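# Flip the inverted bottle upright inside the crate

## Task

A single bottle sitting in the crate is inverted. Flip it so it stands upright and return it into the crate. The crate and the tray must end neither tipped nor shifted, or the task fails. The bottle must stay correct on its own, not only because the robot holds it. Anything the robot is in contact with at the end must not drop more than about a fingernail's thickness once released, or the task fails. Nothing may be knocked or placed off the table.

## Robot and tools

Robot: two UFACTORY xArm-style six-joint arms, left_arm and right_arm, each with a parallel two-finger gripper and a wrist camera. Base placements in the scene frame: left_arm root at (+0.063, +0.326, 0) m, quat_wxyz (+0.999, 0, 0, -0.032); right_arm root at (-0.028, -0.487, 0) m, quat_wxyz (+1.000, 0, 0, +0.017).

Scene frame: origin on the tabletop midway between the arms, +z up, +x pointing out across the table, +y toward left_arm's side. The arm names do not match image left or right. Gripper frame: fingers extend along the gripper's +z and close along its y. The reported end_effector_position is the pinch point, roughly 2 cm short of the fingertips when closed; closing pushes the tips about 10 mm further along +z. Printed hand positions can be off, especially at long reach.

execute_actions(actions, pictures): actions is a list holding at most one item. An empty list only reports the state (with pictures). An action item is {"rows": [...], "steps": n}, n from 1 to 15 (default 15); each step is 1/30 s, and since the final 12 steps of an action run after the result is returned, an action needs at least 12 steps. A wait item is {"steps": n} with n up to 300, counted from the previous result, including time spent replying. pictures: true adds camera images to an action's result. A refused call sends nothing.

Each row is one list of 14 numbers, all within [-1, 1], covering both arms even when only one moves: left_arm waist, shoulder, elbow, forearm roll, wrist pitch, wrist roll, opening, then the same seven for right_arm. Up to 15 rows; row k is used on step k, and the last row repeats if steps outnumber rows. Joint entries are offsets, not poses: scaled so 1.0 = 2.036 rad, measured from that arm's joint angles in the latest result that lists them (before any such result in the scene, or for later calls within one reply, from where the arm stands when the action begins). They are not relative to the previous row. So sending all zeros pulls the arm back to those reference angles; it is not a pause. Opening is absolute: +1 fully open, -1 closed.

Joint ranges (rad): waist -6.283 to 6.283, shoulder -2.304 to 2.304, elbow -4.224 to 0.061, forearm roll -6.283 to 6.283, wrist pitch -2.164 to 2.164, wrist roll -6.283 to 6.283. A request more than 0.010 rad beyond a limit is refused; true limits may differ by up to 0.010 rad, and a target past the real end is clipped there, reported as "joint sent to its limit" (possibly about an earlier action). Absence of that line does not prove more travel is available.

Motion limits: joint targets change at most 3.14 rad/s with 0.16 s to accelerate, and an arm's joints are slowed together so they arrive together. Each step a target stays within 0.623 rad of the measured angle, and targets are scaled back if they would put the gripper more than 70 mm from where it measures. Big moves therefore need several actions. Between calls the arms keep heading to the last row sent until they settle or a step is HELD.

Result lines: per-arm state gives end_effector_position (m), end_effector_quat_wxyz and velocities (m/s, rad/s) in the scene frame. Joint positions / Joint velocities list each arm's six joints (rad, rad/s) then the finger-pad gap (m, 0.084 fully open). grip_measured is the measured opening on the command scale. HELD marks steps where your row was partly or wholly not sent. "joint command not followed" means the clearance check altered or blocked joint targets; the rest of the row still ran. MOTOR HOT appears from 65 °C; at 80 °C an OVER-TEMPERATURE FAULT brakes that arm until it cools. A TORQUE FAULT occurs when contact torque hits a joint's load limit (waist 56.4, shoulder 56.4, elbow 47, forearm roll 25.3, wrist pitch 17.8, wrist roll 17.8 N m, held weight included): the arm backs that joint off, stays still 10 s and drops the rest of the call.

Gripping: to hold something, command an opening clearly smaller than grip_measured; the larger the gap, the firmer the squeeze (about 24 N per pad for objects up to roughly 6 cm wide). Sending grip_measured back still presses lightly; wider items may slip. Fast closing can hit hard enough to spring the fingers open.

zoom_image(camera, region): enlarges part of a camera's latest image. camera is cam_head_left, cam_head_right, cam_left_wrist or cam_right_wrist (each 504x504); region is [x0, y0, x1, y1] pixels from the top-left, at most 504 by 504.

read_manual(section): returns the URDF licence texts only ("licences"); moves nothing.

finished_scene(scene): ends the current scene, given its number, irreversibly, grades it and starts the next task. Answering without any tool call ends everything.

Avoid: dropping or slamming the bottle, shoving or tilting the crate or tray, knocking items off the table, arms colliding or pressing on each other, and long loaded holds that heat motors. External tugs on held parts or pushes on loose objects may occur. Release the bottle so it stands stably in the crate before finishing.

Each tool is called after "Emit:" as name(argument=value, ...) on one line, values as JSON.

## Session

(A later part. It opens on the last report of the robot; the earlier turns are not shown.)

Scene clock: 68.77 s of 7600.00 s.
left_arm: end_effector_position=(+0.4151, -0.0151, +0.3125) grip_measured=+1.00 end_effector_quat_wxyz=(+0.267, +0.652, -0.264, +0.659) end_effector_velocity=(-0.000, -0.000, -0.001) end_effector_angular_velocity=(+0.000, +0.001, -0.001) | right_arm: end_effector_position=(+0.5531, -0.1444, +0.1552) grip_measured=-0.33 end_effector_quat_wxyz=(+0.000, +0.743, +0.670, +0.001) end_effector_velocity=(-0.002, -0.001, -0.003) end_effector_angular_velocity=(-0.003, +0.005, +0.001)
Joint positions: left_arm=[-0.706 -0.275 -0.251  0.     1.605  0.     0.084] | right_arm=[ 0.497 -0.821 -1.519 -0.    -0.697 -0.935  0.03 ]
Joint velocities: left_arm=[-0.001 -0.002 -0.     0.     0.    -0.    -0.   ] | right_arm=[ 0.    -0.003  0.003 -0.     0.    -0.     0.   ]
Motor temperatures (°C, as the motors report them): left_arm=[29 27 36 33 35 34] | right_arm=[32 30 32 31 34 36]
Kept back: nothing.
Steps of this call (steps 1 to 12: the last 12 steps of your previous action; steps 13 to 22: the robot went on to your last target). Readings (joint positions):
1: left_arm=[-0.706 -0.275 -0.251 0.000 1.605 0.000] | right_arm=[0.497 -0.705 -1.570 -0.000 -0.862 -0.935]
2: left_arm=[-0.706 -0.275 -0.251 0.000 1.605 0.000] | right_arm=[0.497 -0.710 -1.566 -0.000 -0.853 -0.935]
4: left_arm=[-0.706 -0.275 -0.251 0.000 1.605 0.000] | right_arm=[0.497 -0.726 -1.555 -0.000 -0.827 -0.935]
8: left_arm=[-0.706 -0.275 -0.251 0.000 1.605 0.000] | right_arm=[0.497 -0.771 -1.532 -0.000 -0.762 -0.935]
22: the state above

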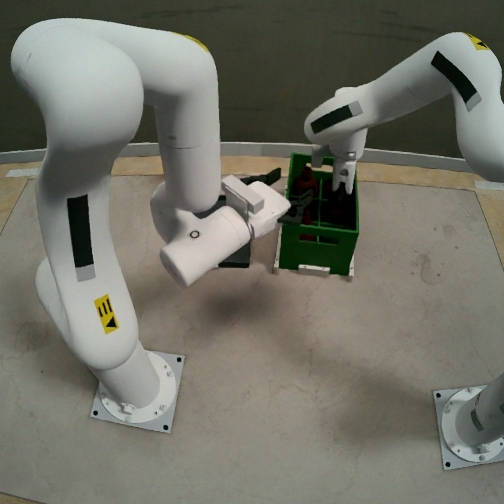

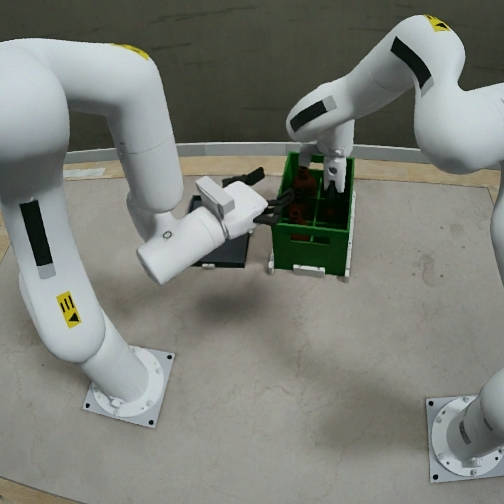

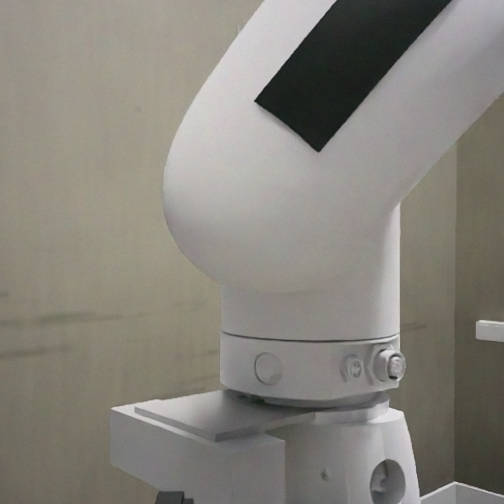

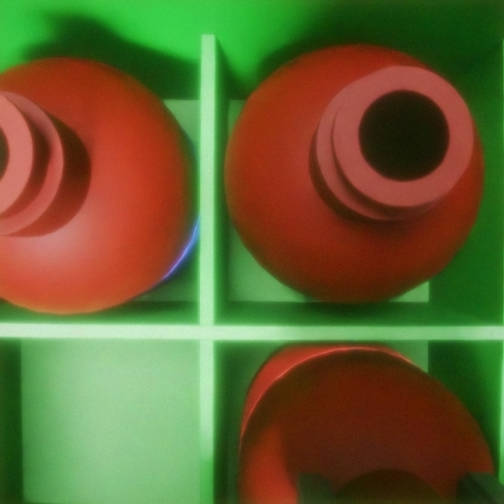

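Emit:
execute_actions(actions=[{"rows": [
[0,0,0,0,0,0,1, 0,-0.0005,0.0002,0,0.0003,0,-1],
[0,0,0,0,0,0,1, 0,-0.0007,0.0002,0,0.0005,0,-1],
[0,0,0,0,0,0,1, 0,-0.0009,0.0002,0,0.0007,0,-1],
[0,0,0,0,0,0,1, 0,-0.0011,0.0003,0,0.0009,0,-1],
[0,0,0,0,0,0,1, 0,-0.0011,0.0003,0,0.0009,0,-1],
[0,0,0,0,0,0,1, 0,-0.0011,0.0003,0,0.0009,0,-0.6],
[0,0,0,0,0,0,1, 0,-0.0011,0.0003,0,0.0009,0,-0.4],
[0,0,0,0,0,0,1, 0,-0.0011,0.0003,0,0.0009,0,-0.3],
[0,0,0,0,0,0,1, 0,-0.0011,0.0003,0,0.0009,0,-0.2],
[0,0,0,0,0,0,1, 0,-0.0011,0.0003,0,0.0009,0,-0.07],
[0,0,0,0,0,0,1, 0,-0.0011,0.0003,0,0.0009,0,0.07],
[0,0,0,0,0,0,1, 0,-0.0011,0.0003,0,0.0009,0,0.2]
], "steps": 12}])

Emit:
execute_actions(actions=[{"rows": [
[0,0,0,0,0,0,1, 0,0.0008,-0.0001,0,-0.0009,0,0.2],
[0,0,0,0,0,0,1, 0,0.0030,-0.0005,0,-0.0035,0,0.2],
[0,0,0,0,0,0,1, 0,0.0064,-0.0011,0,-0.0075,0,0.2],
[0,0,0,0,0,0,1, 0,0.0105,-0.0019,0,-0.0124,0,0.2],
[0,0,0,0,0,0,1, 0,0.0150,-0.0031,0,-0.0181,0,0.2],
[0,0,0,0,0,0,1, 0,0.0198,-0.0044,0,-0.0242,0,0.2],
[0,0,0,0,0,0,1, 0,0.0244,-0.0059,0,-0.0303,0,0.2],
[0,0,0,0,0,0,1, 0,0.0286,-0.0075,0,-0.0361,0,0.2],
[0,0,0,0,0,0,1, 0,0.0323,-0.0091,0,-0.0414,0,0.2],
[0,0,0,0,0,0,1, 0,0.0352,-0.0104,0,-0.0456,0,0.2],
[0,0,0,0,0,0,1, 0,0.0371,-0.0113,0,-0.0484,0,0.2],
[0,0,0,0,0,0,1, 0,0.0378,-0.0116,0,-0.0494,0,0.2]
], "steps": 12}])

Emit:
execute_actions(actions=[{"steps": 18}], pictures=true)

Scene clock: 71.47 s of 7600.00 s.
left_arm: end_effector_position=(+0.4151, -0.0151, +0.3125) grip_measured=+1.00 end_effector_quat_wxyz=(+0.267, +0.652, -0.264, +0.659) end_effector_velocity=(+0.000, +0.000, -0.000) end_effector_angular_velocity=(+0.000, +0.000, +0.001) | right_arm: end_effector_position=(+0.5529, -0.1445, +0.1547) grip_measured=-0.33 end_effector_quat_wxyz=(+0.000, +0.743, +0.670, +0.000) end_effector_velocity=(-0.000, -0.000, -0.001) end_effector_angular_velocity=(-0.001, +0.001, +0.000)
Joint positions: left_arm=[-0.706 -0.275 -0.251  0.     1.605  0.     0.084] | right_arm=[ 0.497 -0.822 -1.519 -0.    -0.696 -0.935  0.03 ]
Joint velocities: left_arm=[ 0.001  0.     0.     0.     0.    -0.     0.   ] | right_arm=[-0.    -0.001  0.    -0.    -0.    -0.    -0.   ]
Motor temperatures (°C, as the motors report them): left_arm=[29 27 36 33 35 34] | right_arm=[32 30 32 31 34 36]
Kept back: the last 12 steps of this action.
Steps of this call (steps 1 to 15: the robot went on to your last target; steps 16 to 81: nothing new was sent). Readings (joint positions):
1: left_arm=[-0.706 -0.275 -0.251 0.000 1.605 0.000] | right_arm=[0.497 -0.821 -1.519 -0.000 -0.697 -0.935]
2: left_arm=[-0.706 -0.275 -0.251 0.000 1.605 0.000] | right_arm=[0.497 -0.821 -1.519 -0.000 -0.697 -0.935]
4: left_arm=[-0.706 -0.275 -0.251 0.000 1.605 0.000] | right_arm=[0.497 -0.822 -1.519 -0.000 -0.697 -0.935]
8: left_arm=[-0.706 -0.275 -0.251 0.000 1.605 0.000] | right_arm=[0.497 -0.822 -1.519 -0.000 -0.696 -0.935]
81: the state above

Scene clock: 71.87 s of 7600.00 s.
left_arm: end_effector_position=(+0.4151, -0.0151, +0.3125) grip_measured=+1.00 end_effector_quat_wxyz=(+0.267, +0.652, -0.264, +0.659) end_effector_velocity=(+0.000, -0.001, +0.001) end_effector_angular_velocity=(-0.003, -0.000, -0.001) | right_arm: end_effector_position=(+0.5529, -0.1445, +0.1534) grip_measured=+0.14 end_effector_quat_wxyz=(+0.000, +0.743, +0.670, +0.000) end_effector_velocity=(-0.001, -0.000, -0.002) end_effector_angular_velocity=(-0.001, +0.002, -0.001)
Joint positions: left_arm=[-0.706 -0.275 -0.251  0.     1.605  0.     0.084] | right_arm=[ 0.497 -0.824 -1.519 -0.    -0.694 -0.935  0.05 ]
Joint velocities: left_arm=[-0.001  0.001 -0.001 -0.     0.    -0.002 -0.   ] | right_arm=[-0.    -0.002  0.001  0.     0.001  0.     0.171]
Motor temperatures (°C, as the motors report them): left_arm=[29 27 36 33 35 34] | right_arm=[32 30 32 31 34 36]
Kept back: the last 12 steps of this action, its rows measured from the state above.
Steps of this call (steps 1 to 12: the last 12 steps of your previous action). Readings (joint positions):
1: left_arm=[-0.706 -0.275 -0.251 0.000 1.605 0.000] | right_arm=[0.497 -0.822 -1.519 -0.000 -0.696 -0.935]
2: left_arm=[-0.706 -0.275 -0.251 0.000 1.605 0.000] | right_arm=[0.497 -0.822 -1.519 -0.000 -0.696 -0.935]
4: left_arm=[-0.706 -0.275 -0.251 0.000 1.605 0.000] | right_arm=[0.497 -0.823 -1.519 -0.000 -0.696 -0.935]
8: left_arm=[-0.706 -0.275 -0.251 0.000 1.605 0.000] | right_arm=[0.497 -0.823 -1.519 -0.000 -0.695 -0.935]
12: the state above

Scene clock: 72.47 s of 7600.00 s.
left_arm: end_effector_position=(+0.4151, -0.0151, +0.3125) grip_measured=+1.00 end_effector_quat_wxyz=(+0.267, +0.652, -0.264, +0.659) end_effector_velocity=(-0.001, -0.000, -0.001) end_effector_angular_velocity=(+0.001, +0.002, -0.002) | right_arm: end_effector_position=(+0.5527, -0.1446, +0.2141) grip_measured=+0.19 end_effector_quat_wxyz=(+0.000, +0.743, +0.670, -0.000) end_effector_velocity=(-0.002, -0.001, -0.001) end_effector_angular_velocity=(-0.002, +0.006, -0.001)
Joint positions: left_arm=[-0.706 -0.275 -0.251  0.     1.605  0.     0.084] | right_arm=[ 0.497 -0.747 -1.542 -0.    -0.795 -0.935  0.052]
Joint velocities: left_arm=[-0.002 -0.001  0.001  0.    -0.    -0.     0.   ] | right_arm=[-0.     0.     0.002  0.001 -0.004 -0.001  0.   ]
Motor temperatures (°C, as the motors report them): left_arm=[29 27 36 33 35 34] | right_arm=[32 30 32 31 34 36]
Kept back: nothing.
Steps of this call (steps 1 to 12: the last 12 steps of your previous action; steps 13 to 18: the robot went on to your last target). Readings (joint positions):
1: left_arm=[-0.706 -0.275 -0.251 0.000 1.605 0.000] | right_arm=[0.497 -0.824 -1.519 -0.000 -0.695 -0.935]
2: left_arm=[-0.706 -0.275 -0.251 0.000 1.605 0.000] | right_arm=[0.497 -0.823 -1.519 -0.000 -0.696 -0.935]
4: left_arm=[-0.706 -0.275 -0.251 0.000 1.605 0.000] | right_arm=[0.497 -0.816 -1.519 -0.000 -0.704 -0.935]
8: left_arm=[-0.706 -0.275 -0.251 0.000 1.605 0.000] | right_arm=[0.497 -0.784 -1.528 -0.000 -0.743 -0.935]
18: the state above

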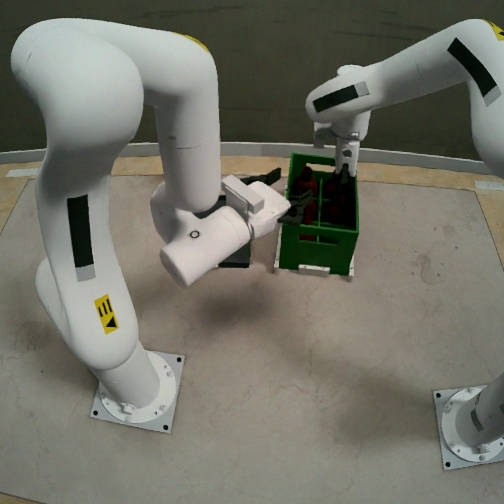

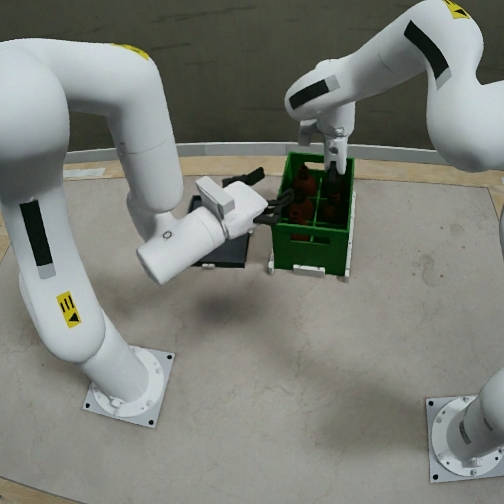

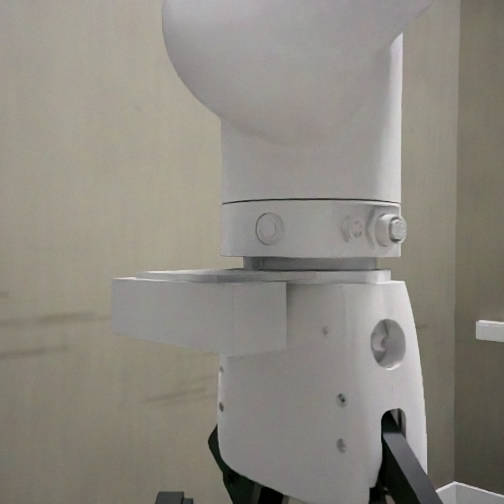

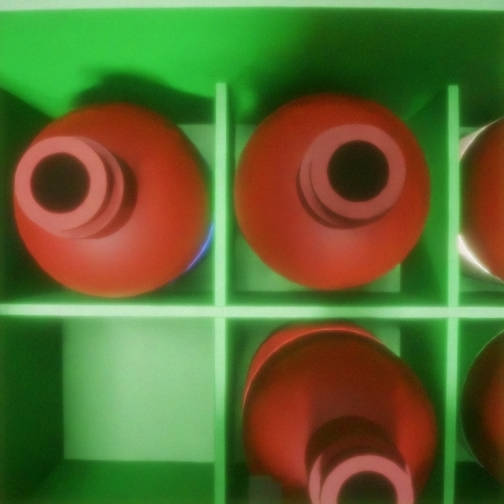

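The bottle is upright and centred in its cell, and the gripper is clear of it.

Emit:
finished_scene(scene=2)

The scene is finished: the task was done.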